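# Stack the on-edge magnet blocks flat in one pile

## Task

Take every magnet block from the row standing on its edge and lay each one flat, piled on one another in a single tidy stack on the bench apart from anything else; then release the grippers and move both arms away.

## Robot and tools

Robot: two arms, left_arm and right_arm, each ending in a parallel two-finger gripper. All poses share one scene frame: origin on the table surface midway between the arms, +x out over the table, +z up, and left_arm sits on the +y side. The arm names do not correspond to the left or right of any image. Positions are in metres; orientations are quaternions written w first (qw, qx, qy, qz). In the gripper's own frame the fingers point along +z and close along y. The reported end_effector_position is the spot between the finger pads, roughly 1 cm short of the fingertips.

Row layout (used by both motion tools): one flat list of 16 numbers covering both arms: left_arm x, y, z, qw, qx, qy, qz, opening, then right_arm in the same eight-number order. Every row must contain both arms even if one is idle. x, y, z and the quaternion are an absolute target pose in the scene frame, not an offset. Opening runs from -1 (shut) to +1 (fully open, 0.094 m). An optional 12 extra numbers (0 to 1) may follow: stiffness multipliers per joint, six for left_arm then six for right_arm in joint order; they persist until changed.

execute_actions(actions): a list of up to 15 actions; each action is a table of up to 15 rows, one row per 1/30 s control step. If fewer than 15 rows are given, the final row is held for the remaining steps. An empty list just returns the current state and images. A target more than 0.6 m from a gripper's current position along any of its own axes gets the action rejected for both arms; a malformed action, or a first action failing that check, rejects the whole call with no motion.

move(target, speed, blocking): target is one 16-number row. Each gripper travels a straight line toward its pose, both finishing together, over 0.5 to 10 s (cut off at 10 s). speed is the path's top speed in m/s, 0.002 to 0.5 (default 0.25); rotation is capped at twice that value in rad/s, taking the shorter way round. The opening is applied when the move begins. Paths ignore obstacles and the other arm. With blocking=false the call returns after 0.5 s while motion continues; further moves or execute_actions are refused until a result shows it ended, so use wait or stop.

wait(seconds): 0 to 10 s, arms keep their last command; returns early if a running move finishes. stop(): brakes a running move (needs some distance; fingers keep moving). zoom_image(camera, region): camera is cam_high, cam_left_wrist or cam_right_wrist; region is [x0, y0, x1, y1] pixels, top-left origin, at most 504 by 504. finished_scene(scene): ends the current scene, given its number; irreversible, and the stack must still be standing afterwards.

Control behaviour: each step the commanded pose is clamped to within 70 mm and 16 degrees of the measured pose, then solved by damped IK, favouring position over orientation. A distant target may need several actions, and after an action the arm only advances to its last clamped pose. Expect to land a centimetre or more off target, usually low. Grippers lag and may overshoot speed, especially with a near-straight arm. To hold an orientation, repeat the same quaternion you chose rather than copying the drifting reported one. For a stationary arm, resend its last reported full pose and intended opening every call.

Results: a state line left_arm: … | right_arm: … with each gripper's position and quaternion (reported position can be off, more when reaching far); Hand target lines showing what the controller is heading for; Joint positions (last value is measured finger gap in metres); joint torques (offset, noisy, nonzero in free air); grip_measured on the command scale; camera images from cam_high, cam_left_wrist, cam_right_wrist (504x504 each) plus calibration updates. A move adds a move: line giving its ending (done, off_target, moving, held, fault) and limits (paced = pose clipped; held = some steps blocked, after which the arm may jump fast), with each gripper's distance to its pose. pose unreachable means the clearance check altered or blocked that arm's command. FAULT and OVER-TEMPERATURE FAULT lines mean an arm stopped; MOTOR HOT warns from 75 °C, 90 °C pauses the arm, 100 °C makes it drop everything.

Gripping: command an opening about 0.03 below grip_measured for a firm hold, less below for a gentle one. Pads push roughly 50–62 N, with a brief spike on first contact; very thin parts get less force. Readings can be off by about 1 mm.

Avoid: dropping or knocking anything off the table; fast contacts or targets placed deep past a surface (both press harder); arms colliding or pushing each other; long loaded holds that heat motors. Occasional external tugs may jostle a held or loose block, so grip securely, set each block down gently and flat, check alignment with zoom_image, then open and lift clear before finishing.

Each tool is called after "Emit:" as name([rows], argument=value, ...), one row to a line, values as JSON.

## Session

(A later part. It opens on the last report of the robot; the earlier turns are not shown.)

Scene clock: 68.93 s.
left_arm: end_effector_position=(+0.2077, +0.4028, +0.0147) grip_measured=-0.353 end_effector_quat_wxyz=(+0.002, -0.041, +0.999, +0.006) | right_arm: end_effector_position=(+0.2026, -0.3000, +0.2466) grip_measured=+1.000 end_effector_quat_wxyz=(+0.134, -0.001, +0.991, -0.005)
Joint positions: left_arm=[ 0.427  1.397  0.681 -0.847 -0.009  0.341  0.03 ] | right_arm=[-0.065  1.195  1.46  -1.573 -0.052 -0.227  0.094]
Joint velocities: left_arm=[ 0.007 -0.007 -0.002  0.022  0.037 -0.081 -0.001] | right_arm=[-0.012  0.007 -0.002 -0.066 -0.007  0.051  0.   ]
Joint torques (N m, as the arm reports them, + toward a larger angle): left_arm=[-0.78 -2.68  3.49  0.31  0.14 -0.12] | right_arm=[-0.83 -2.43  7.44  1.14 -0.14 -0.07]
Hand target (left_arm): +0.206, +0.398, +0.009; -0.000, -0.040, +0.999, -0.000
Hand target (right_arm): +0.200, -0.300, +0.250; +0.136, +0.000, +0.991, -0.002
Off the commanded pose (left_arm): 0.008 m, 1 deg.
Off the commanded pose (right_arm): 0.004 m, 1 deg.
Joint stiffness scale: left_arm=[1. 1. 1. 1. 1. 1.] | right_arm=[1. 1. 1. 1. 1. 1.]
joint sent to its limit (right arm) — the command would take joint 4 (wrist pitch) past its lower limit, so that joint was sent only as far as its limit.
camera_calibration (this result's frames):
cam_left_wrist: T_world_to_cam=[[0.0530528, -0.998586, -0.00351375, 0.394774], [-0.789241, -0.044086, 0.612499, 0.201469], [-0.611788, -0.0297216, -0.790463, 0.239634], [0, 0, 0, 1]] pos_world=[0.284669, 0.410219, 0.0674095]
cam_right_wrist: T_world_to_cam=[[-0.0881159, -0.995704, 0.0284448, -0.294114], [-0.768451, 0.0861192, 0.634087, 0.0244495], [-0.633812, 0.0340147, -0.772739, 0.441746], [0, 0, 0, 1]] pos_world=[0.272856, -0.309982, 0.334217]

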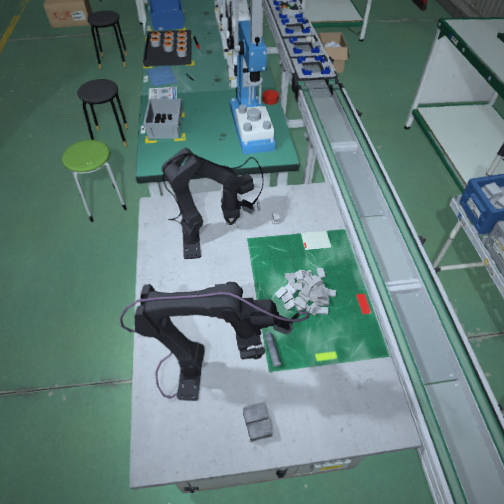

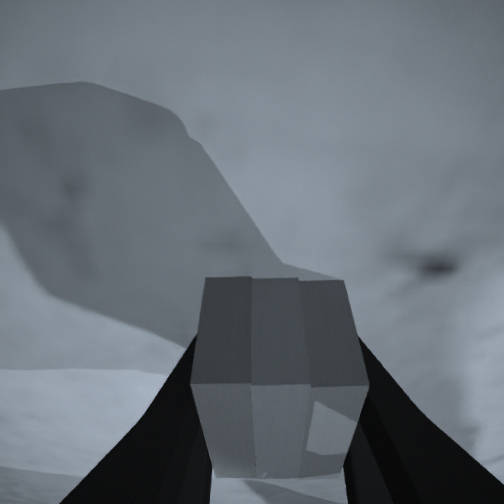

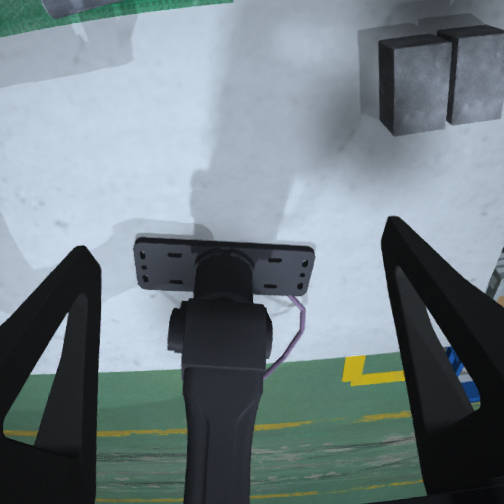

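Emit:
move(target=[0.206,0.4,0.012,0,-0.04,1,0,0.4, 0.2,-0.3,0.25,0.13,0,0.99,0,1])

Emit:
move(target=[0.23,0.4,0.08,0,0,1,0,0.4, 0.2,-0.3,0.25,0.13,0,0.99,0,1], speed=0.15)

Emit:
move(target=[0.415,0.386,0.08,0,0,1,0,0.4, 0.2,-0.3,0.25,0.13,0,0.99,0,1])

Emit:
move(target=[0.412,0.386,0.018,0,0,1,0,0.4, 0.2,-0.3,0.25,0.13,0,0.99,0,1], speed=0.05)

Emit:
move(target=[0.412,0.386,0.018,0,0,1,0,-0.12, 0.2,-0.3,0.25,0.13,0,0.99,0,1])

Emit:
move(target=[0.412,0.386,0.02,0,0,1,0,0.6, 0.2,-0.3,0.25,0.13,0,0.99,0,1])

Emit:
move(target=[0.412,0.386,0.02,0,0.707,0.707,0,0.6, 0.2,-0.3,0.25,0.13,0,0.99,0,1], speed=0.4)

Emit:
move(target=[0.412,0.386,0.02,0,0.707,0.707,0,-0.5, 0.2,-0.3,0.25,0.13,0,0.99,0,1])

Scene clock: 70.13 s.
left_arm: end_effector_position=(+0.2077, +0.4028, +0.0147) grip_measured=+0.397 end_effector_quat_wxyz=(+0.002, -0.041, +0.999, +0.006) | right_arm: end_effector_position=(+0.2026, -0.3000, +0.2466) grip_measured=+1.000 end_effector_quat_wxyz=(+0.134, -0.001, +0.991, -0.005)
Joint positions: left_arm=[ 0.427  1.397  0.681 -0.847 -0.009  0.341  0.066] | right_arm=[-0.065  1.195  1.46  -1.573 -0.052 -0.227  0.094]
Joint velocities: left_arm=[-0.007 -0.007 -0.012  0.007 -0.022 -0.007  0.   ] | right_arm=[-0.007 -0.002  0.002 -0.007  0.007  0.007  0.   ]
Joint torques (N m, as the arm reports them, + toward a larger angle): left_arm=[-0.1  -2.91  4.32  0.17  0.13 -0.03] | right_arm=[-0.86 -2.43  7.43  1.15 -0.13 -0.07]
Hand target (left_arm): +0.206, +0.400, +0.012; +0.000, -0.040, +0.999, +0.000
Hand target (right_arm): +0.200, -0.300, +0.250; +0.136, +0.000, +0.991, -0.002
Off the commanded pose (left_arm): 0.004 m, 1 deg.
Off the commanded pose (right_arm): 0.004 m, 1 deg.
Joint stiffness scale: left_arm=[1. 1. 1. 1. 1. 1.] | right_arm=[1. 1. 1. 1. 1. 1.]
joint sent to its limit (right arm) — the command would take joint 4 (wrist pitch) past its lower limit, so that joint was sent only as far as its limit.
move: done
camera_calibration (this result's frames):
cam_left_wrist: T_world_to_cam=[[0.0530528, -0.998586, -0.00351375, 0.394774], [-0.789241, -0.044086, 0.612499, 0.201469], [-0.611788, -0.0297216, -0.790463, 0.239634], [0, 0, 0, 1]] pos_world=[0.284669, 0.410219, 0.0674095]
cam_right_wrist: T_world_to_cam=[[-0.0881159, -0.995704, 0.0284448, -0.294114], [-0.768451, 0.0861192, 0.634087, 0.0244495], [-0.633812, 0.0340147, -0.772739, 0.441746], [0, 0, 0, 1]] pos_world=[0.272856, -0.309982, 0.334217]

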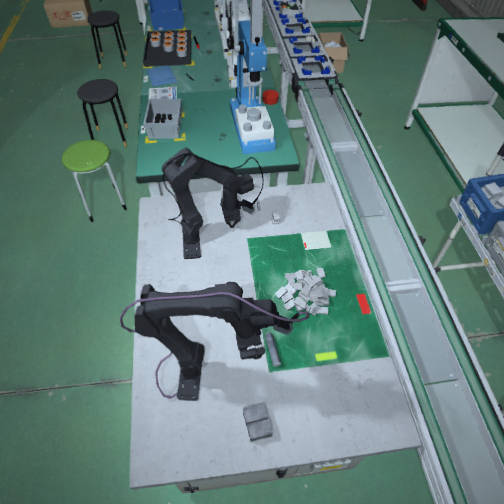

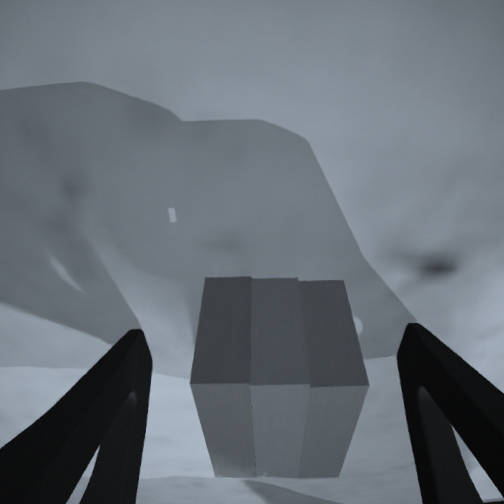

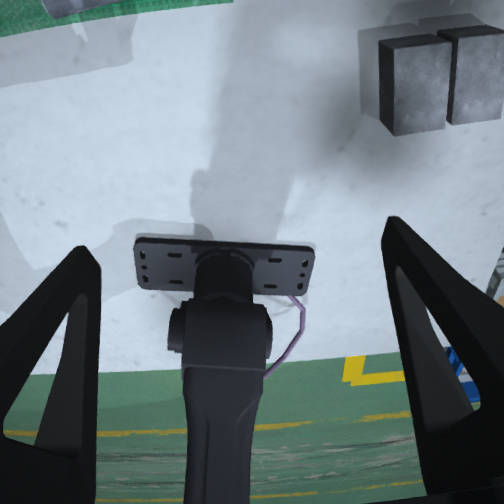

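Scene clock: 71.27 s.
left_arm: end_effector_position=(+0.2202, +0.4001, +0.0696) grip_measured=+0.397 end_effector_quat_wxyz=(-0.017, -0.011, +1.000, -0.003) | right_arm: end_effector_position=(+0.2026, -0.3000, +0.2466) grip_measured=+1.000 end_effector_quat_wxyz=(+0.134, -0.001, +0.991, -0.005)
Joint positions: left_arm=[ 0.392  1.397  0.914 -1.12  -0.007  0.368  0.066] | right_arm=[-0.065  1.195  1.46  -1.573 -0.052 -0.227  0.094]
Joint velocities: left_arm=[-0.012 -0.002  0.002 -0.022  0.051  0.022 -0.001] | right_arm=[ 0.002 -0.017 -0.007  0.022 -0.022  0.037  0.   ]
Joint torques (N m, as the arm reports them, + toward a larger angle): left_arm=[-1.02 -4.32  7.72 -0.09  0.11  0.07] | right_arm=[-0.85 -2.48  7.5   1.13 -0.12 -0.08]
Hand target (left_arm): +0.228, +0.399, +0.080; +0.000, +0.000, +1.000, -0.000
Hand target (right_arm): +0.200, -0.300, +0.250; +0.136, +0.000, +0.991, -0.002
Off the commanded pose (left_arm): 0.014 m, 2 deg.
Off the commanded pose (right_arm): 0.004 m, 1 deg.
Joint stiffness scale: left_arm=[1. 1. 1. 1. 1. 1.] | right_arm=[1. 1. 1. 1. 1. 1.]
joint sent to its limit (right arm) — the command would take joint 4 (wrist pitch) past its lower limit, so that joint was sent only as far as its limit.
move: off_target (left_arm)
camera_calibration (this result's frames):
cam_left_wrist: T_world_to_cam=[[-0.00772829, -0.999866, 0.0144057, 0.404205], [-0.766903, 0.0151713, 0.641584, 0.146965], [-0.641716, -0.00608941, -0.766918, 0.286069], [0, 0, 0, 1]] pos_world=[0.299406, 0.403663, 0.119278]
cam_right_wrist: T_world_to_cam=[[-0.0881159, -0.995704, 0.0284448, -0.294114], [-0.768451, 0.0861192, 0.634087, 0.0244495], [-0.633812, 0.0340147, -0.772739, 0.441746], [0, 0, 0, 1]] pos_world=[0.272856, -0.309982, 0.334217]

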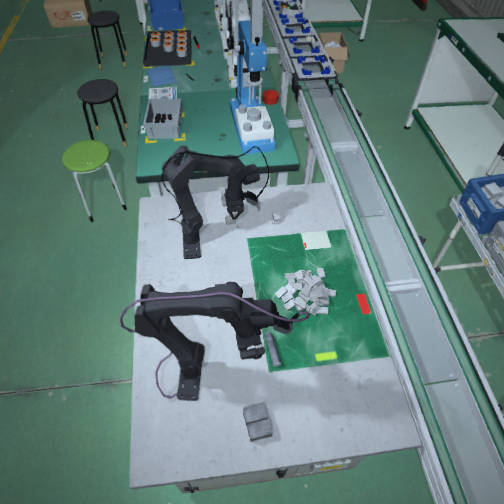

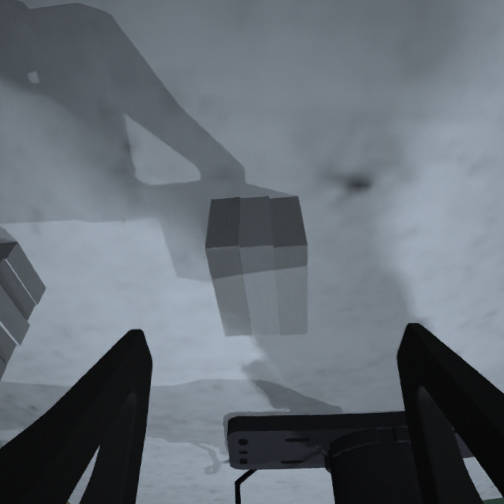

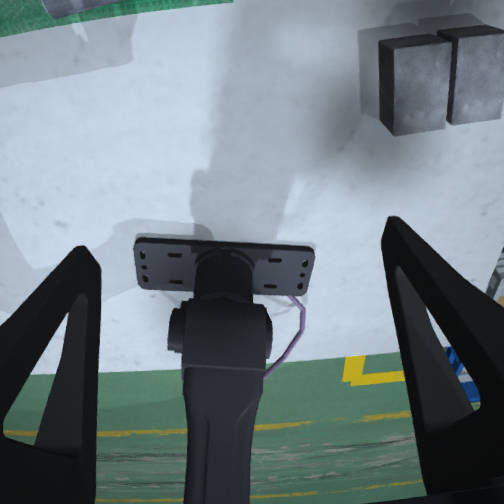

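Scene clock: 72.77 s.
left_arm: end_effector_position=(+0.4068, +0.3870, +0.0709) grip_measured=+0.397 end_effector_quat_wxyz=(-0.013, +0.001, +1.000, -0.002) | right_arm: end_effector_position=(+0.2026, -0.3000, +0.2466) grip_measured=+1.000 end_effector_quat_wxyz=(+0.134, -0.001, +0.991, -0.005)
Joint positions: left_arm=[ 0.179  2.058  1.689 -1.227 -0.002  0.178  0.066] | right_arm=[-0.065  1.195  1.46  -1.573 -0.052 -0.227  0.094]
Joint velocities: left_arm=[ 0.002 -0.012 -0.002 -0.022 -0.081  0.022 -0.   ] | right_arm=[-0.017  0.007 -0.007  0.051 -0.022  0.051  0.   ]
Joint torques (N m, as the arm reports them, + toward a larger angle): left_arm=[-0.65 -8.73  8.08 -0.09  0.08 -0.14] | right_arm=[-0.87 -2.46  7.43  1.14 -0.14 -0.09]
Hand target (left_arm): +0.414, +0.384, +0.082; +0.001, -0.000, +1.000, -0.001
Hand target (right_arm): +0.200, -0.300, +0.250; +0.136, +0.000, +0.991, -0.002
Off the commanded pose (left_arm): 0.012 m, 2 deg.
Off the commanded pose (right_arm): 0.004 m, 1 deg.
Joint stiffness scale: left_arm=[1. 1. 1. 1. 1. 1.] | right_arm=[1. 1. 1. 1. 1. 1.]
joint sent to its limit (right arm) — the command would take joint 4 (wrist pitch) past its lower limit, so that joint was sent only as far as its limit.
move: off_target (left_arm)
camera_calibration (this result's frames):
cam_left_wrist: T_world_to_cam=[[-0.0310081, -0.999447, 0.0119736, 0.40201], [-0.770764, 0.0315366, 0.63634, 0.285018], [-0.636366, 0.0105029, -0.771316, 0.398473], [0, 0, 0, 1]] pos_world=[0.485721, 0.388614, 0.121167]
cam_right_wrist: T_world_to_cam=[[-0.0881159, -0.995704, 0.0284448, -0.294114], [-0.768451, 0.0861192, 0.634087, 0.0244495], [-0.633812, 0.0340147, -0.772739, 0.441746], [0, 0, 0, 1]] pos_world=[0.272856, -0.309982, 0.334217]

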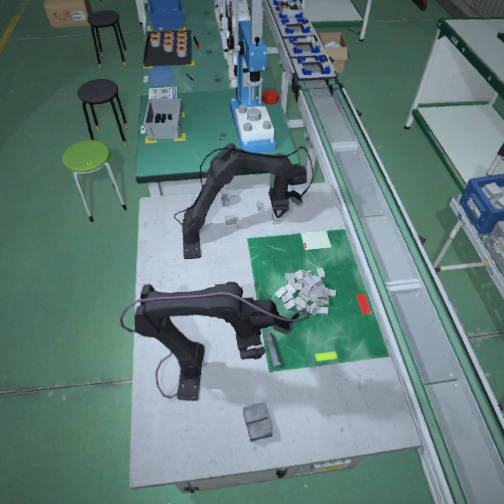

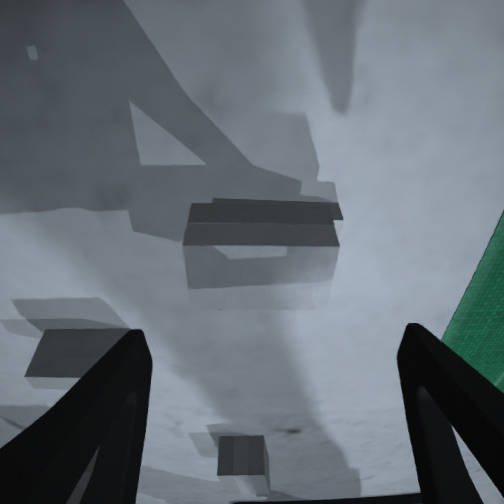

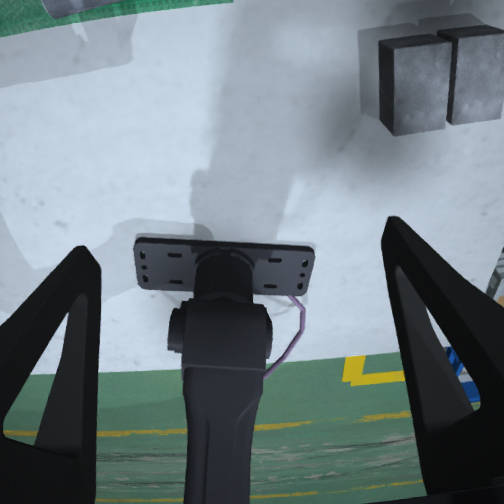

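Scene clock: 74.20 s.
left_arm: end_effector_position=(+0.4095, +0.3874, +0.0198) grip_measured=+0.397 end_effector_quat_wxyz=(-0.010, +0.001, +1.000, -0.001) | right_arm: end_effector_position=(+0.2026, -0.3000, +0.2466) grip_measured=+1.000 end_effector_quat_wxyz=(+0.134, -0.001, +0.991, -0.005)
Joint positions: left_arm=[ 0.179  2.107  1.555 -1.039 -0.002  0.178  0.066] | right_arm=[-0.065  1.195  1.46  -1.573 -0.052 -0.227  0.094]
Joint velocities: left_arm=[ 0.002 -0.012  0.007 -0.037  0.007 -0.037 -0.001] | right_arm=[-0.007 -0.002  0.007 -0.007  0.022 -0.022  0.   ]
Joint torques (N m, as the arm reports them, + toward a larger angle): left_arm=[-0.32 -8.7   4.32  0.35  0.05 -0.09] | right_arm=[-0.87 -2.43  7.43  1.15 -0.13 -0.08]
Hand target (left_arm): +0.413, +0.386, +0.018; -0.000, +0.000, +1.000, +0.000
Hand target (right_arm): +0.200, -0.300, +0.250; +0.136, +0.000, +0.991, -0.002
Off the commanded pose (left_arm): 0.003 m, 1 deg.
Off the commanded pose (right_arm): 0.004 m, 1 deg.
Joint stiffness scale: left_arm=[1. 1. 1. 1. 1. 1.] | right_arm=[1. 1. 1. 1. 1. 1.]
joint sent to its limit (right arm) — the command would take joint 4 (wrist pitch) past its lower limit, so that joint was sent only as far as its limit.
move: done
camera_calibration (this result's frames):
cam_left_wrist: T_world_to_cam=[[-0.0310763, -0.99946, 0.0107205, 0.403235], [-0.774574, 0.03086, 0.63173, 0.321525], [-0.631719, 0.011328, -0.775115, 0.358547], [0, 0, 0, 1]] pos_world=[0.488077, 0.389033, 0.0704756]
cam_right_wrist: T_world_to_cam=[[-0.0881159, -0.995704, 0.0284448, -0.294114], [-0.768451, 0.0861192, 0.634087, 0.0244495], [-0.633812, 0.0340147, -0.772739, 0.441746], [0, 0, 0, 1]] pos_world=[0.272856, -0.309982, 0.334217]

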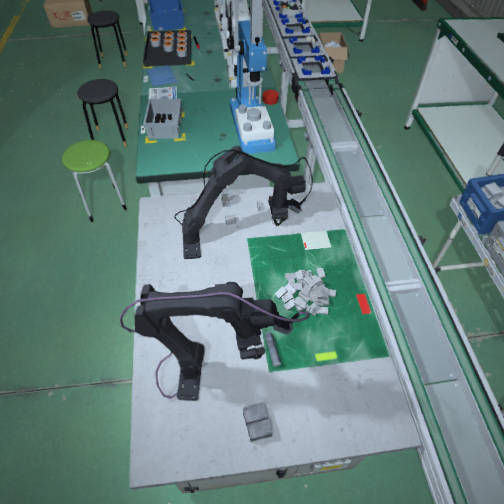

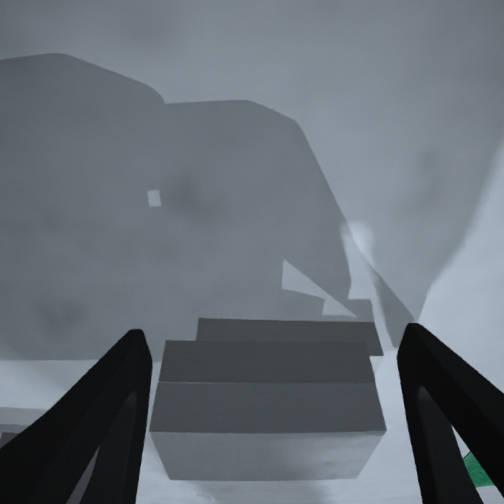

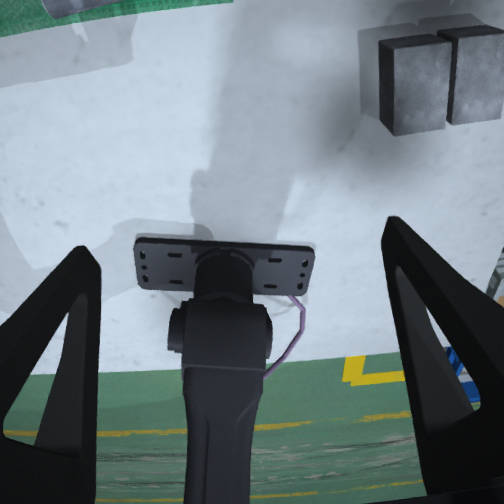

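Scene clock: 74.90 s.
left_arm: end_effector_position=(+0.4097, +0.3875, +0.0198) grip_measured=-0.096 end_effector_quat_wxyz=(-0.010, +0.001, +1.000, -0.001) | right_arm: end_effector_position=(+0.2026, -0.3000, +0.2466) grip_measured=+1.000 end_effector_quat_wxyz=(+0.134, -0.001, +0.991, -0.005)
Joint positions: left_arm=[ 0.179  2.107  1.555 -1.038 -0.002  0.178  0.042] | right_arm=[-0.065  1.195  1.46  -1.573 -0.052 -0.227  0.094]
Joint velocities: left_arm=[-0.007 -0.007  0.007 -0.081 -0.066 -0.007 -0.001] | right_arm=[-0.027  0.002 -0.002  0.081 -0.022 -0.007  0.   ]
Joint torques (N m, as the arm reports them, + toward a larger angle): left_arm=[-0.37 -9.01  3.84  0.38  0.02 -0.1 ] | right_arm=[-0.82 -2.44  7.38  1.14 -0.12 -0.08]
Hand target (left_arm): +0.412, +0.386, +0.018; -0.000, -0.000, +1.000, +0.000
Hand target (right_arm): +0.200, -0.300, +0.250; +0.136, +0.000, +0.991, -0.002
Off the commanded pose (left_arm): 0.003 m, 1 deg.
Off the commanded pose (right_arm): 0.004 m, 1 deg.
Joint stiffness scale: left_arm=[1. 1. 1. 1. 1. 1.] | right_arm=[1. 1. 1. 1. 1. 1.]
joint sent to its limit (right arm) — the command would take joint 4 (wrist pitch) past its lower limit, so that joint was sent only as far as its limit.
move: done
camera_calibration (this result's frames):
cam_left_wrist: T_world_to_cam=[[-0.0310843, -0.999461, 0.0105638, 0.40328], [-0.775049, 0.0307758, 0.631152, 0.321909], [-0.631137, 0.0114314, -0.775587, 0.358392], [0, 0, 0, 1]] pos_world=[0.488226, 0.389059, 0.0705309]
cam_right_wrist: T_world_to_cam=[[-0.0881159, -0.995704, 0.0284448, -0.294114], [-0.768451, 0.0861192, 0.634087, 0.0244495], [-0.633812, 0.0340147, -0.772739, 0.441746], [0, 0, 0, 1]] pos_world=[0.272856, -0.309982, 0.334217]

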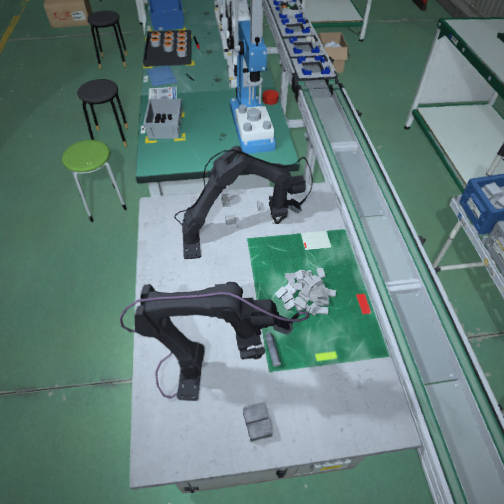

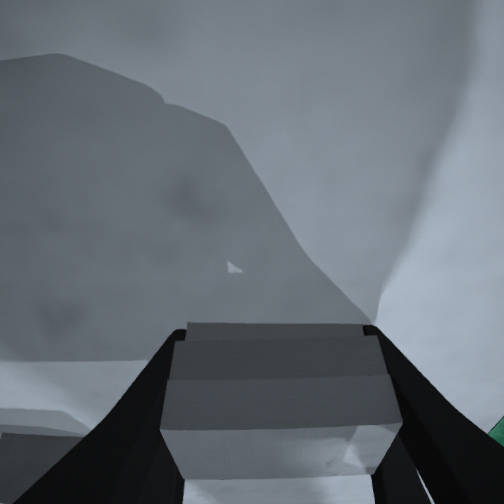

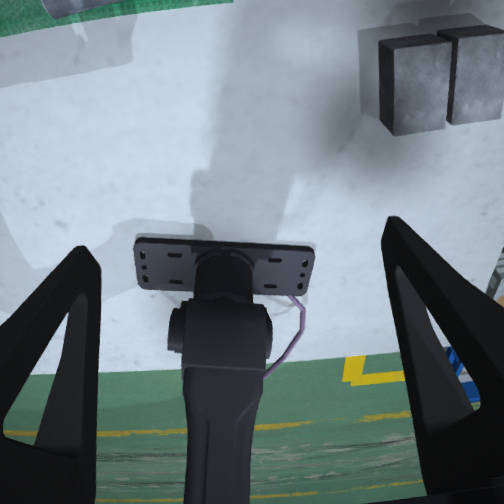

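Scene clock: 75.60 s.
left_arm: end_effector_position=(+0.4096, +0.3871, +0.0198) grip_measured=+0.597 end_effector_quat_wxyz=(-0.010, +0.001, +1.000, -0.002) | right_arm: end_effector_position=(+0.2026, -0.3000, +0.2466) grip_measured=+1.000 end_effector_quat_wxyz=(+0.134, -0.001, +0.991, -0.005)
Joint positions: left_arm=[ 0.179  2.107  1.555 -1.039  0.001  0.178  0.075] | right_arm=[-0.065  1.195  1.46  -1.573 -0.052 -0.227  0.094]
Joint velocities: left_arm=[-0.007  0.002 -0.007 -0.081 -0.037  0.11  -0.   ] | right_arm=[ 0.002 -0.012 -0.007 -0.154 -0.022  0.066  0.   ]
Joint torques (N m, as the arm reports them, + toward a larger angle): left_arm=[-0.36 -9.18  4.12  0.31  0.   -0.09] | right_arm=[-0.87 -2.48  7.5   1.12 -0.13 -0.08]
Hand target (left_arm): +0.412, +0.386, +0.020; -0.000, -0.000, +1.000, -0.000
Hand target (right_arm): +0.200, -0.300, +0.250; +0.136, +0.000, +0.991, -0.002
Off the commanded pose (left_arm): 0.003 m, 1 deg.
Off the commanded pose (right_arm): 0.004 m, 1 deg.
Joint stiffness scale: left_arm=[1. 1. 1. 1. 1. 1.] | right_arm=[1. 1. 1. 1. 1. 1.]
joint sent to its limit (right arm) — the command would take joint 4 (wrist pitch) past its lower limit, so that joint was sent only as far as its limit.
move: done
camera_calibration (this result's frames):
cam_left_wrist: T_world_to_cam=[[-0.0310397, -0.999435, 0.0128816, 0.402788], [-0.775065, 0.032205, 0.63106, 0.32136], [-0.631118, 0.00960379, -0.775627, 0.359085], [0, 0, 0, 1]] pos_world=[0.488202, 0.388762, 0.0705308]
cam_right_wrist: T_world_to_cam=[[-0.0881159, -0.995704, 0.0284448, -0.294114], [-0.768451, 0.0861192, 0.634087, 0.0244495], [-0.633812, 0.0340147, -0.772739, 0.441746], [0, 0, 0, 1]] pos_world=[0.272856, -0.309982, 0.334217]

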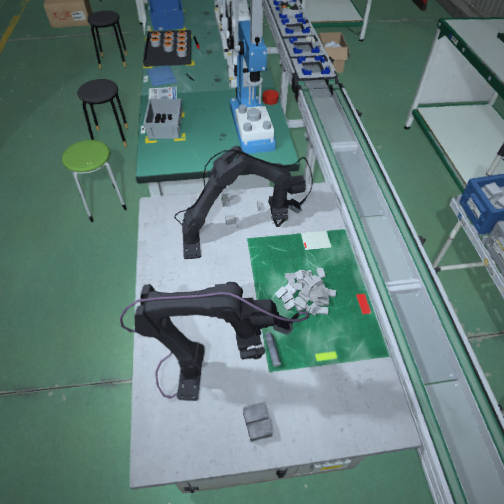

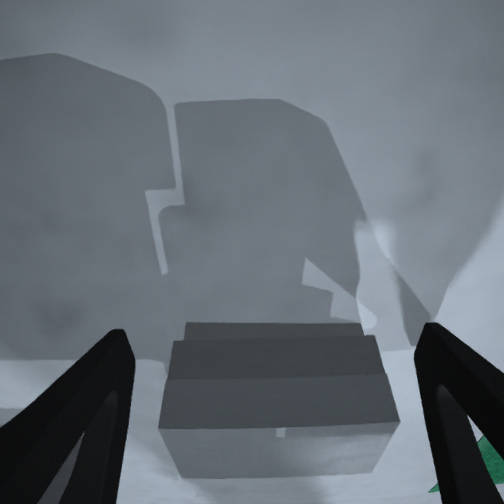

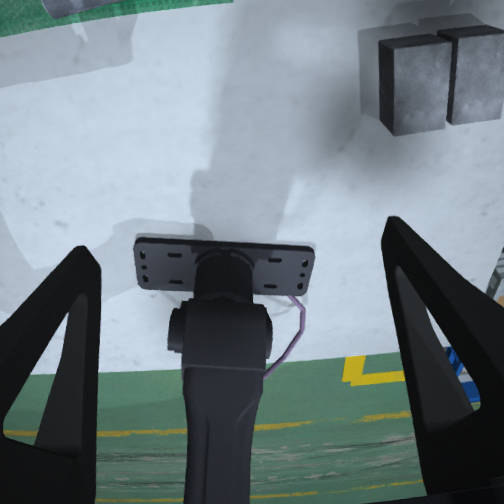

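Scene clock: 78.27 s.
left_arm: end_effector_position=(+0.4128, +0.3976, +0.0203) grip_measured=+0.597 end_effector_quat_wxyz=(-0.022, +0.698, +0.716, +0.016) | right_arm: end_effector_position=(+0.2026, -0.3000, +0.2466) grip_measured=+1.000 end_effector_quat_wxyz=(+0.134, -0.001, +0.991, -0.005)
Joint positions: left_arm=[ 0.179  2.106  1.555 -1.019 -0.055  1.721  0.075] | right_arm=[-0.065  1.195  1.46  -1.573 -0.052 -0.227  0.094]
Joint velocities: left_arm=[-0.002  0.002 -0.007 -0.037  0.022  0.022  0.   ] | right_arm=[ 0.002 -0.017 -0.022  0.095  0.051 -0.081  0.   ]
Joint torques (N m, as the arm reports them, + toward a larger angle): left_arm=[-0.38 -9.22  4.21  0.15  0.61  0.15] | right_arm=[-0.86 -2.48  7.45  1.13 -0.13 -0.07]
Hand target (left_arm): +0.412, +0.386, +0.020; -0.001, +0.707, +0.707, +0.000
Hand target (right_arm): +0.200, -0.300, +0.250; +0.136, +0.000, +0.991, -0.002
Off the commanded pose (left_arm): 0.012 m, 3 deg.
Off the commanded pose (right_arm): 0.004 m, 1 deg.
Joint stiffness scale: left_arm=[1. 1. 1. 1. 1. 1.] | right_arm=[1. 1. 1. 1. 1. 1.]
joint sent to its limit (right arm) — the command would take joint 4 (wrist pitch) past its lower limit, so that joint was sent only as far as its limit.
move: off_target (left_arm)
camera_calibration (this result's frames):
cam_left_wrist: T_world_to_cam=[[-0.999849, 0.00321069, 0.0170574, 0.414652], [0.0136357, 0.753349, 0.65748, -0.289705], [-0.0107392, 0.657613, -0.753279, -0.152846], [0, 0, 0, 1]] pos_world=[0.416899, 0.317432, 0.0682661]
cam_right_wrist: T_world_to_cam=[[-0.0881159, -0.995704, 0.0284448, -0.294114], [-0.768451, 0.0861192, 0.634087, 0.0244495], [-0.633812, 0.0340147, -0.772739, 0.441746], [0, 0, 0, 1]] pos_world=[0.272856, -0.309982, 0.334217]

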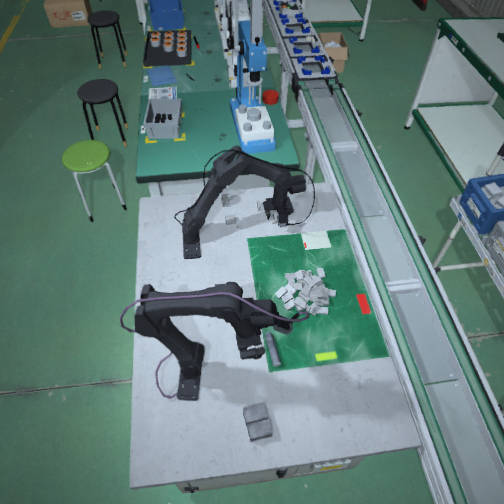

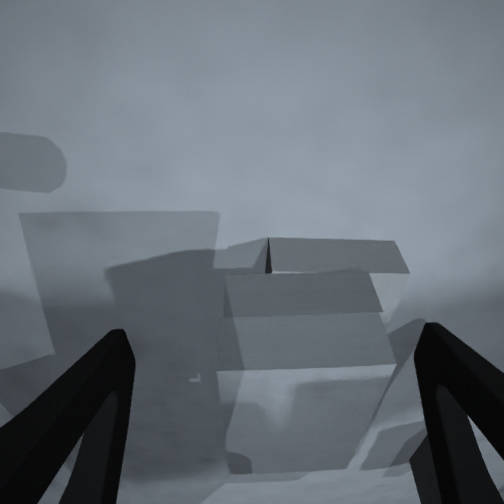

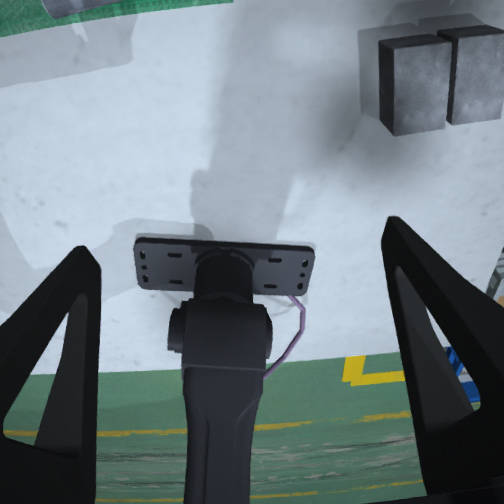

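Scene clock: 78.97 s.
left_arm: end_effector_position=(+0.4138, +0.3955, +0.0202) grip_measured=-0.452 end_effector_quat_wxyz=(-0.016, +0.701, +0.713, +0.013) | right_arm: end_effector_position=(+0.2026, -0.3000, +0.2466) grip_measured=+1.000 end_effector_quat_wxyz=(+0.134, -0.001, +0.991, -0.005)
Joint positions: left_arm=[ 0.179  2.106  1.555 -1.016 -0.042  1.73   0.026] | right_arm=[-0.065  1.195  1.46  -1.573 -0.052 -0.227  0.094]
Joint velocities: left_arm=[ 0.007 -0.012 -0.002 -0.007 -0.066 -0.022 -0.002] | right_arm=[-0.017 -0.007 -0.002 -0.051  0.051 -0.081  0.   ]
Joint torques (N m, as the arm reports them, + toward a larger angle): left_arm=[-0.38 -9.17  4.11  0.13  0.47  0.08] | right_arm=[-0.85 -2.43  7.46  1.13 -0.13 -0.08]
Hand target (left_arm): +0.412, +0.386, +0.020; -0.000, +0.707, +0.707, +0.000
Hand target (right_arm): +0.200, -0.300, +0.250; +0.136, +0.000, +0.991, -0.002
Off the commanded pose (left_arm): 0.010 m, 3 deg.
Off the commanded pose (right_arm): 0.004 m, 1 deg.
Joint stiffness scale: left_arm=[1. 1. 1. 1. 1. 1.] | right_arm=[1. 1. 1. 1. 1. 1.]
joint sent to its limit (right arm) — the command would take joint 4 (wrist pitch) past its lower limit, so that joint was sent only as far as its limit.
move: off_target (left_arm)
camera_calibration (this result's frames):
cam_left_wrist: T_world_to_cam=[[-0.999838, 0.0125654, 0.0128752, 0.412005], [0.017914, 0.761319, 0.64813, -0.292741], [-0.00165811, 0.648256, -0.761421, -0.151383], [0, 0, 0, 1]] pos_world=[0.416931, 0.315827, 0.0691636]
cam_right_wrist: T_world_to_cam=[[-0.0881159, -0.995704, 0.0284448, -0.294114], [-0.768451, 0.0861192, 0.634087, 0.0244495], [-0.633812, 0.0340147, -0.772739, 0.441746], [0, 0, 0, 1]] pos_world=[0.272856, -0.309982, 0.334217]

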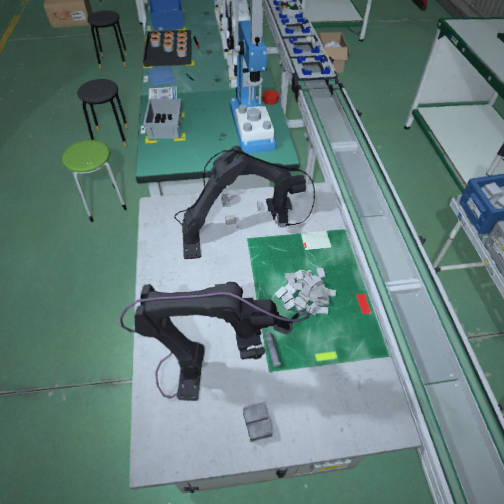

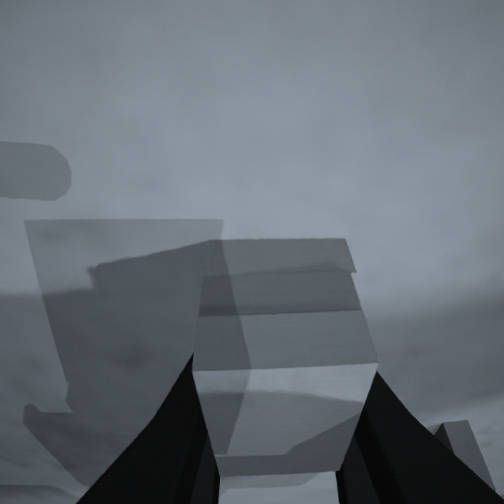

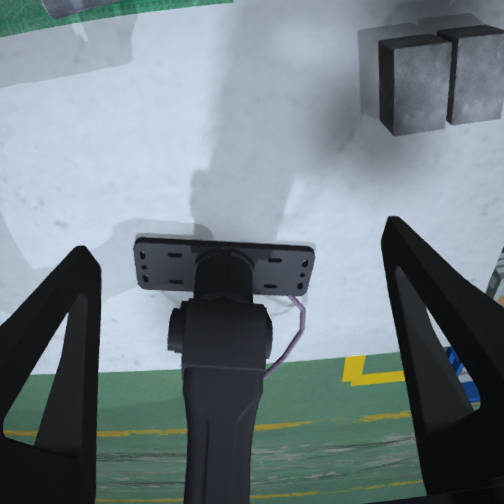

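Emit:
move(target=[0.412,0.39,0.022,0,0.707,0.707,0,0.4, 0.2,-0.3,0.25,0.13,0,0.99,0,1])

Emit:
move(target=[0.42,0.39,0.08,0,0.707,0.707,0,0.4, 0.2,-0.3,0.25,0.13,0,0.99,0,1], speed=0.15)

Emit:
move(target=[0.206,0.403,0.07,-0.159,0.66,0.719,0.146,0.4, 0.2,-0.3,0.25,0.13,0,0.99,0,1])

Emit:
move(target=[0.206,0.403,0.017,-0.159,0.66,0.719,0.146,0.4, 0.2,-0.3,0.25,0.13,0,0.99,0,1], speed=0.05)

Scene clock: 79.93 s.
left_arm: end_effector_position=(+0.4112, +0.3951, +0.0202) grip_measured=+0.397 end_effector_quat_wxyz=(-0.020, +0.703, +0.710, +0.009) | right_arm: end_effector_position=(+0.2026, -0.3000, +0.2466) grip_measured=+1.000 end_effector_quat_wxyz=(+0.134, -0.001, +0.991, -0.005)
Joint positions: left_arm=[ 0.179  2.106  1.555 -1.027 -0.042  1.737  0.066] | right_arm=[-0.065  1.195  1.46  -1.573 -0.052 -0.227  0.094]
Joint velocities: left_arm=[ 0.017 -0.002  0.002  0.007  0.022  0.066  0.001] | right_arm=[-0.012 -0.002  0.002 -0.081  0.007  0.037  0.   ]
Joint torques (N m, as the arm reports them, + toward a larger angle): left_arm=[ 0.51 -9.16  4.72  0.15  0.49  0.12] | right_arm=[-0.84 -2.45  7.42  1.14 -0.13 -0.08]
Hand target (left_arm): +0.412, +0.390, +0.022; -0.000, +0.707, +0.707, +0.001
Hand target (right_arm): +0.200, -0.300, +0.250; +0.136, +0.000, +0.991, -0.002
Off the commanded pose (left_arm): 0.006 m, 3 deg.
Off the commanded pose (right_arm): 0.004 m, 1 deg.
Joint stiffness scale: left_arm=[1. 1. 1. 1. 1. 1.] | right_arm=[1. 1. 1. 1. 1. 1.]
joint sent to its limit (right arm) — the command would take joint 4 (wrist pitch) past its lower limit, so that joint was sent only as far as its limit.
move: off_target (left_arm)
camera_calibration (this result's frames):
cam_left_wrist: T_world_to_cam=[[-0.999536, 0.0190662, 0.0237689, 0.40646], [0.0299187, 0.761927, 0.646972, -0.297604], [-0.00577492, 0.647383, -0.762143, -0.14911], [0, 0, 0, 1]] pos_world=[0.414314, 0.315535, 0.069237]
cam_right_wrist: T_world_to_cam=[[-0.0881159, -0.995704, 0.0284448, -0.294114], [-0.768451, 0.0861192, 0.634087, 0.0244495], [-0.633812, 0.0340147, -0.772739, 0.441746], [0, 0, 0, 1]] pos_world=[0.272856, -0.309982, 0.334217]

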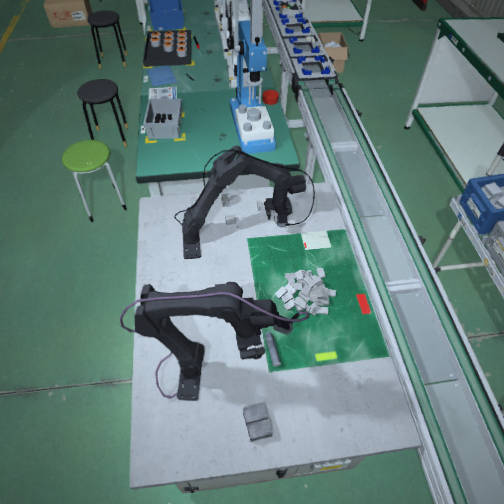

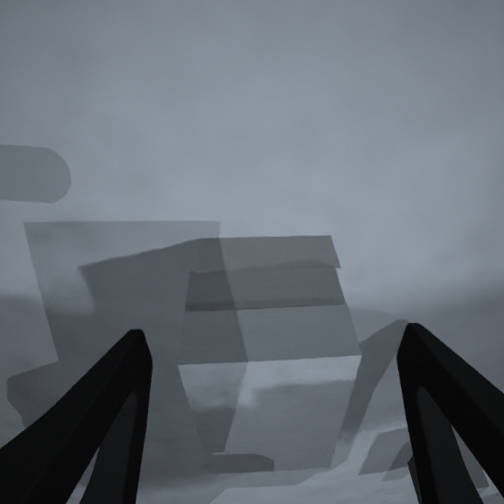

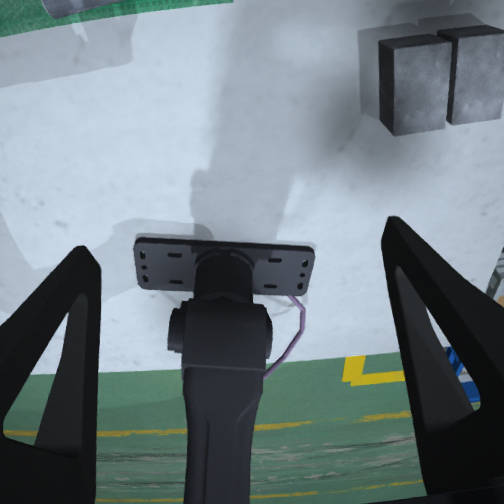

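Scene clock: 81.00 s.
left_arm: end_effector_position=(+0.4131, +0.3903, +0.0617) grip_measured=+0.397 end_effector_quat_wxyz=(-0.016, +0.704, +0.710, -0.011) | right_arm: end_effector_position=(+0.2026, -0.3000, +0.2466) grip_measured=+1.000 end_effector_quat_wxyz=(+0.134, -0.001, +0.991, -0.005)
Joint positions: left_arm=[ 0.179  2.101  1.715 -1.222 -0.014  1.739  0.066] | right_arm=[-0.065  1.195  1.46  -1.573 -0.052 -0.227  0.094]
Joint velocities: left_arm=[-0.012  0.007 -0.017 -0.066 -0.066  0.007  0.001] | right_arm=[ 0.012 -0.007 -0.002  0.022  0.037 -0.037  0.   ]
Joint torques (N m, as the arm reports them, + toward a larger angle): left_arm=[  0.21 -10.27   7.79  -0.21   0.18   0.07] | right_arm=[-0.87 -2.49  7.47  1.14 -0.14 -0.08]
Hand target (left_arm): +0.418, +0.390, +0.080; +0.000, +0.707, +0.707, +0.001
Hand target (right_arm): +0.200, -0.300, +0.250; +0.136, +0.000, +0.991, -0.002
Off the commanded pose (left_arm): 0.020 m, 2 deg.
Off the commanded pose (right_arm): 0.004 m, 1 deg.
Joint stiffness scale: left_arm=[1. 1. 1. 1. 1. 1.] | right_arm=[1. 1. 1. 1. 1. 1.]
joint sent to its limit (right arm) — the command would take joint 4 (wrist pitch) past its lower limit, so that joint was sent only as far as its limit.
move: off_target (left_arm)
camera_calibration (this result's frames):
cam_left_wrist: T_world_to_cam=[[-0.998688, 0.0218897, 0.0462922, 0.40464], [0.0459189, 0.782922, 0.620423, -0.333999], [-0.0226624, 0.621734, -0.7829, -0.0960638], [0, 0, 0, 1]] pos_world=[0.417269, 0.312364, 0.113281]
cam_right_wrist: T_world_to_cam=[[-0.0881159, -0.995704, 0.0284448, -0.294114], [-0.768451, 0.0861192, 0.634087, 0.0244495], [-0.633812, 0.0340147, -0.772739, 0.441746], [0, 0, 0, 1]] pos_world=[0.272856, -0.309982, 0.334217]

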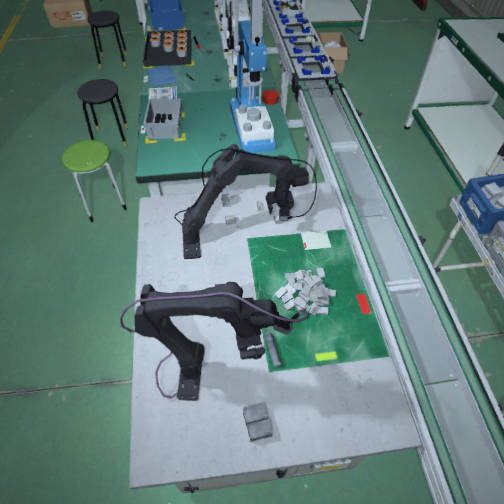

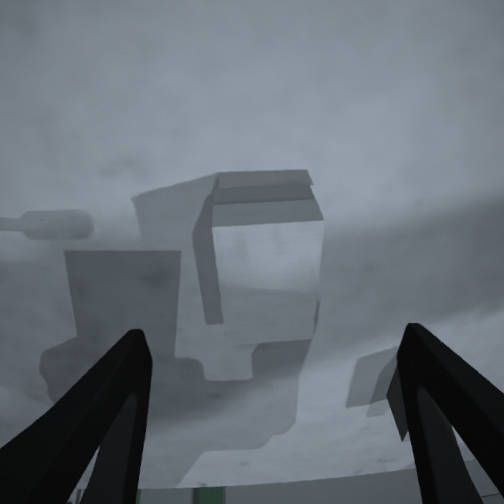

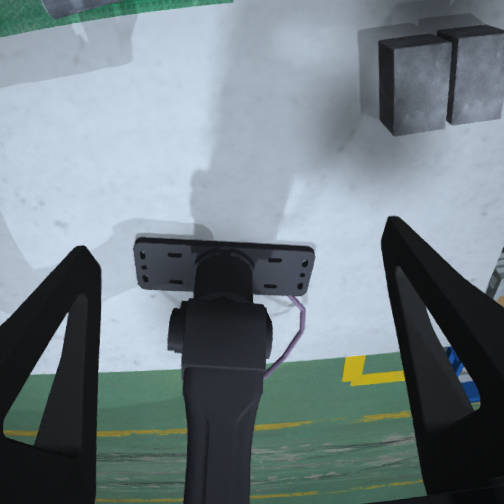

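Scene clock: 82.47 s.
left_arm: end_effector_position=(+0.2079, +0.4041, +0.0660) grip_measured=+0.398 end_effector_quat_wxyz=(-0.162, +0.662, +0.720, +0.134) | right_arm: end_effector_position=(+0.2026, -0.3000, +0.2466) grip_measured=+1.000 end_effector_quat_wxyz=(+0.134, -0.001, +0.991, -0.005)
Joint positions: left_arm=[ 0.068  1.319  0.775 -1.059 -0.423  1.544  0.066] | right_arm=[-0.065  1.195  1.46  -1.573 -0.052 -0.227  0.094]
Joint velocities: left_arm=[-0.002  0.002 -0.002 -0.007  0.022 -0.007 -0.001] | right_arm=[-0.002 -0.017  0.007 -0.051 -0.066 -0.066  0.   ]
Joint torques (N m, as the arm reports them, + toward a larger angle): left_arm=[-1.02 -4.21  4.41  0.03 -0.35 -0.13] | right_arm=[-0.82 -2.44  7.39  1.14 -0.12 -0.07]
Hand target (left_arm): +0.206, +0.403, +0.068; -0.161, +0.660, +0.719, +0.143
Hand target (right_arm): +0.200, -0.300, +0.250; +0.136, +0.000, +0.991, -0.002
Off the commanded pose (left_arm): 0.005 m, 1 deg.
Off the commanded pose (right_arm): 0.004 m, 1 deg.
Joint stiffness scale: left_arm=[1. 1. 1. 1. 1. 1.] | right_arm=[1. 1. 1. 1. 1. 1.]
joint sent to its limit (right arm) — the command would take joint 4 (wrist pitch) past its lower limit, so that joint was sent only as far as its limit.
move: done
camera_calibration (this result's frames):
cam_left_wrist: T_world_to_cam=[[-0.997014, -0.0651896, 0.0413975, 0.234355], [0.00618017, 0.466999, 0.884236, -0.219584], [-0.0769756, 0.881852, -0.465201, -0.220706], [0, 0, 0, 1]] pos_world=[0.218023, 0.312453, 0.0817898]
cam_right_wrist: T_world_to_cam=[[-0.0881159, -0.995704, 0.0284448, -0.294114], [-0.768451, 0.0861192, 0.634087, 0.0244495], [-0.633812, 0.0340147, -0.772739, 0.441746], [0, 0, 0, 1]] pos_world=[0.272856, -0.309982, 0.334217]

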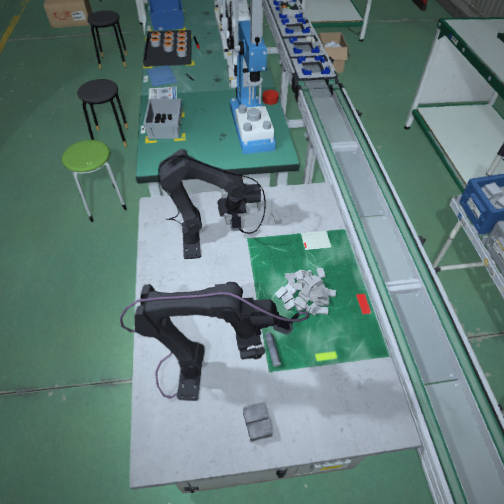

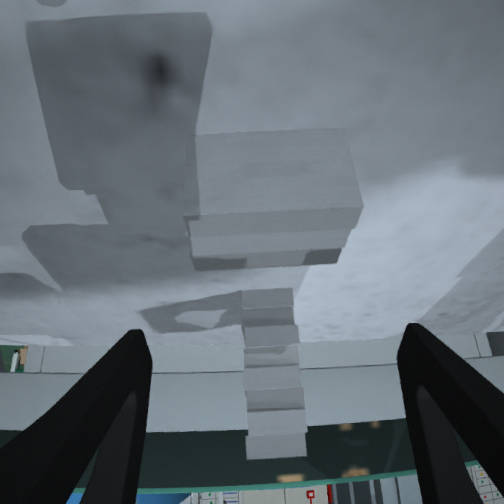

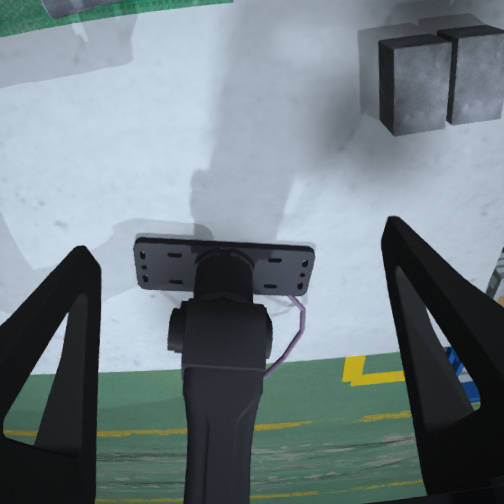

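Scene clock: 83.97 s.
left_arm: end_effector_position=(+0.2087, +0.4038, +0.0204) grip_measured=+0.398 end_effector_quat_wxyz=(-0.155, +0.659, +0.721, +0.144) | right_arm: end_effector_position=(+0.2026, -0.3000, +0.2466) grip_measured=+1.000 end_effector_quat_wxyz=(+0.134, -0.001, +0.991, -0.005)
Joint positions: left_arm=[ 0.063  1.384  0.624 -0.82  -0.427  1.539  0.066] | right_arm=[-0.065  1.195  1.46  -1.573 -0.052 -0.227  0.094]
Joint velocities: left_arm=[-0.002  0.012 -0.012 -0.007 -0.022  0.007  0.001] | right_arm=[ 0.002 -0.007  0.002  0.037 -0.007 -0.11   0.   ]
Joint torques (N m, as the arm reports them, + toward a larger angle): left_arm=[-0.97 -2.38  3.89  0.21 -0.35 -0.13] | right_arm=[-0.81 -2.43  7.46  1.13 -0.13 -0.08]
Hand target (left_arm): +0.207, +0.403, +0.017; -0.159, +0.660, +0.719, +0.146
Hand target (right_arm): +0.200, -0.300, +0.250; +0.136, +0.000, +0.991, -0.002
Off the commanded pose (left_arm): 0.004 m, 1 deg.
Off the commanded pose (right_arm): 0.004 m, 1 deg.
Joint stiffness scale: left_arm=[1. 1. 1. 1. 1. 1.] | right_arm=[1. 1. 1. 1. 1. 1.]
joint sent to its limit (right arm) — the command would take joint 4 (wrist pitch) past its lower limit, so that joint was sent only as far as its limit.
move: done
camera_calibration (this result's frames):
cam_left_wrist: T_world_to_cam=[[-0.997753, -0.0651738, 0.0155455, 0.237756], [-0.0163708, 0.462115, 0.886669, -0.172444], [-0.0649713, 0.884422, -0.462143, -0.245272], [0, 0, 0, 1]] pos_world=[0.218463, 0.312108, 0.0358544]
cam_right_wrist: T_world_to_cam=[[-0.0881159, -0.995704, 0.0284448, -0.294114], [-0.768451, 0.0861192, 0.634087, 0.0244495], [-0.633812, 0.0340147, -0.772739, 0.441746], [0, 0, 0, 1]] pos_world=[0.272856, -0.309982, 0.334217]

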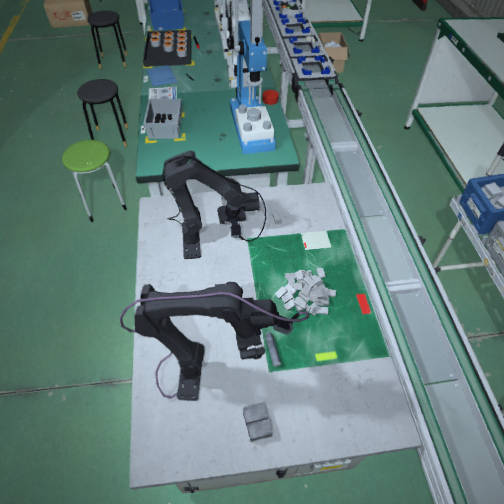

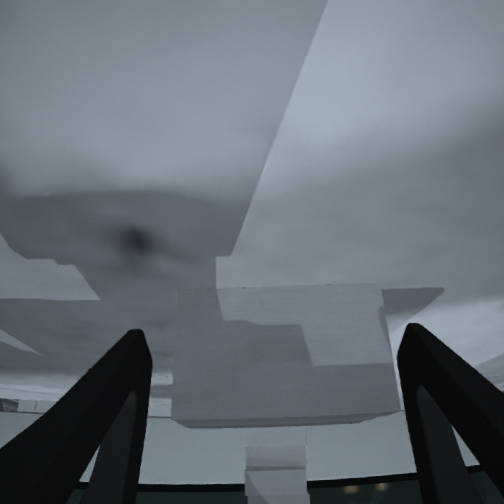

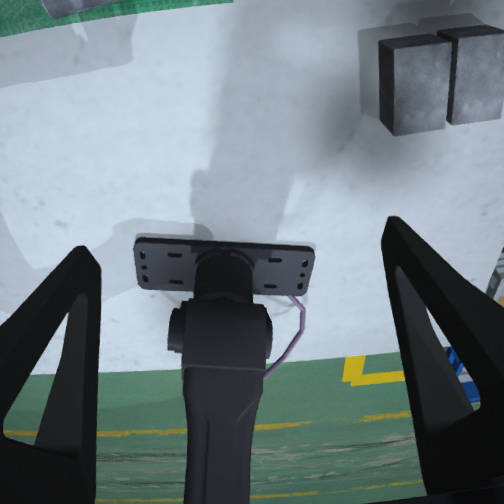

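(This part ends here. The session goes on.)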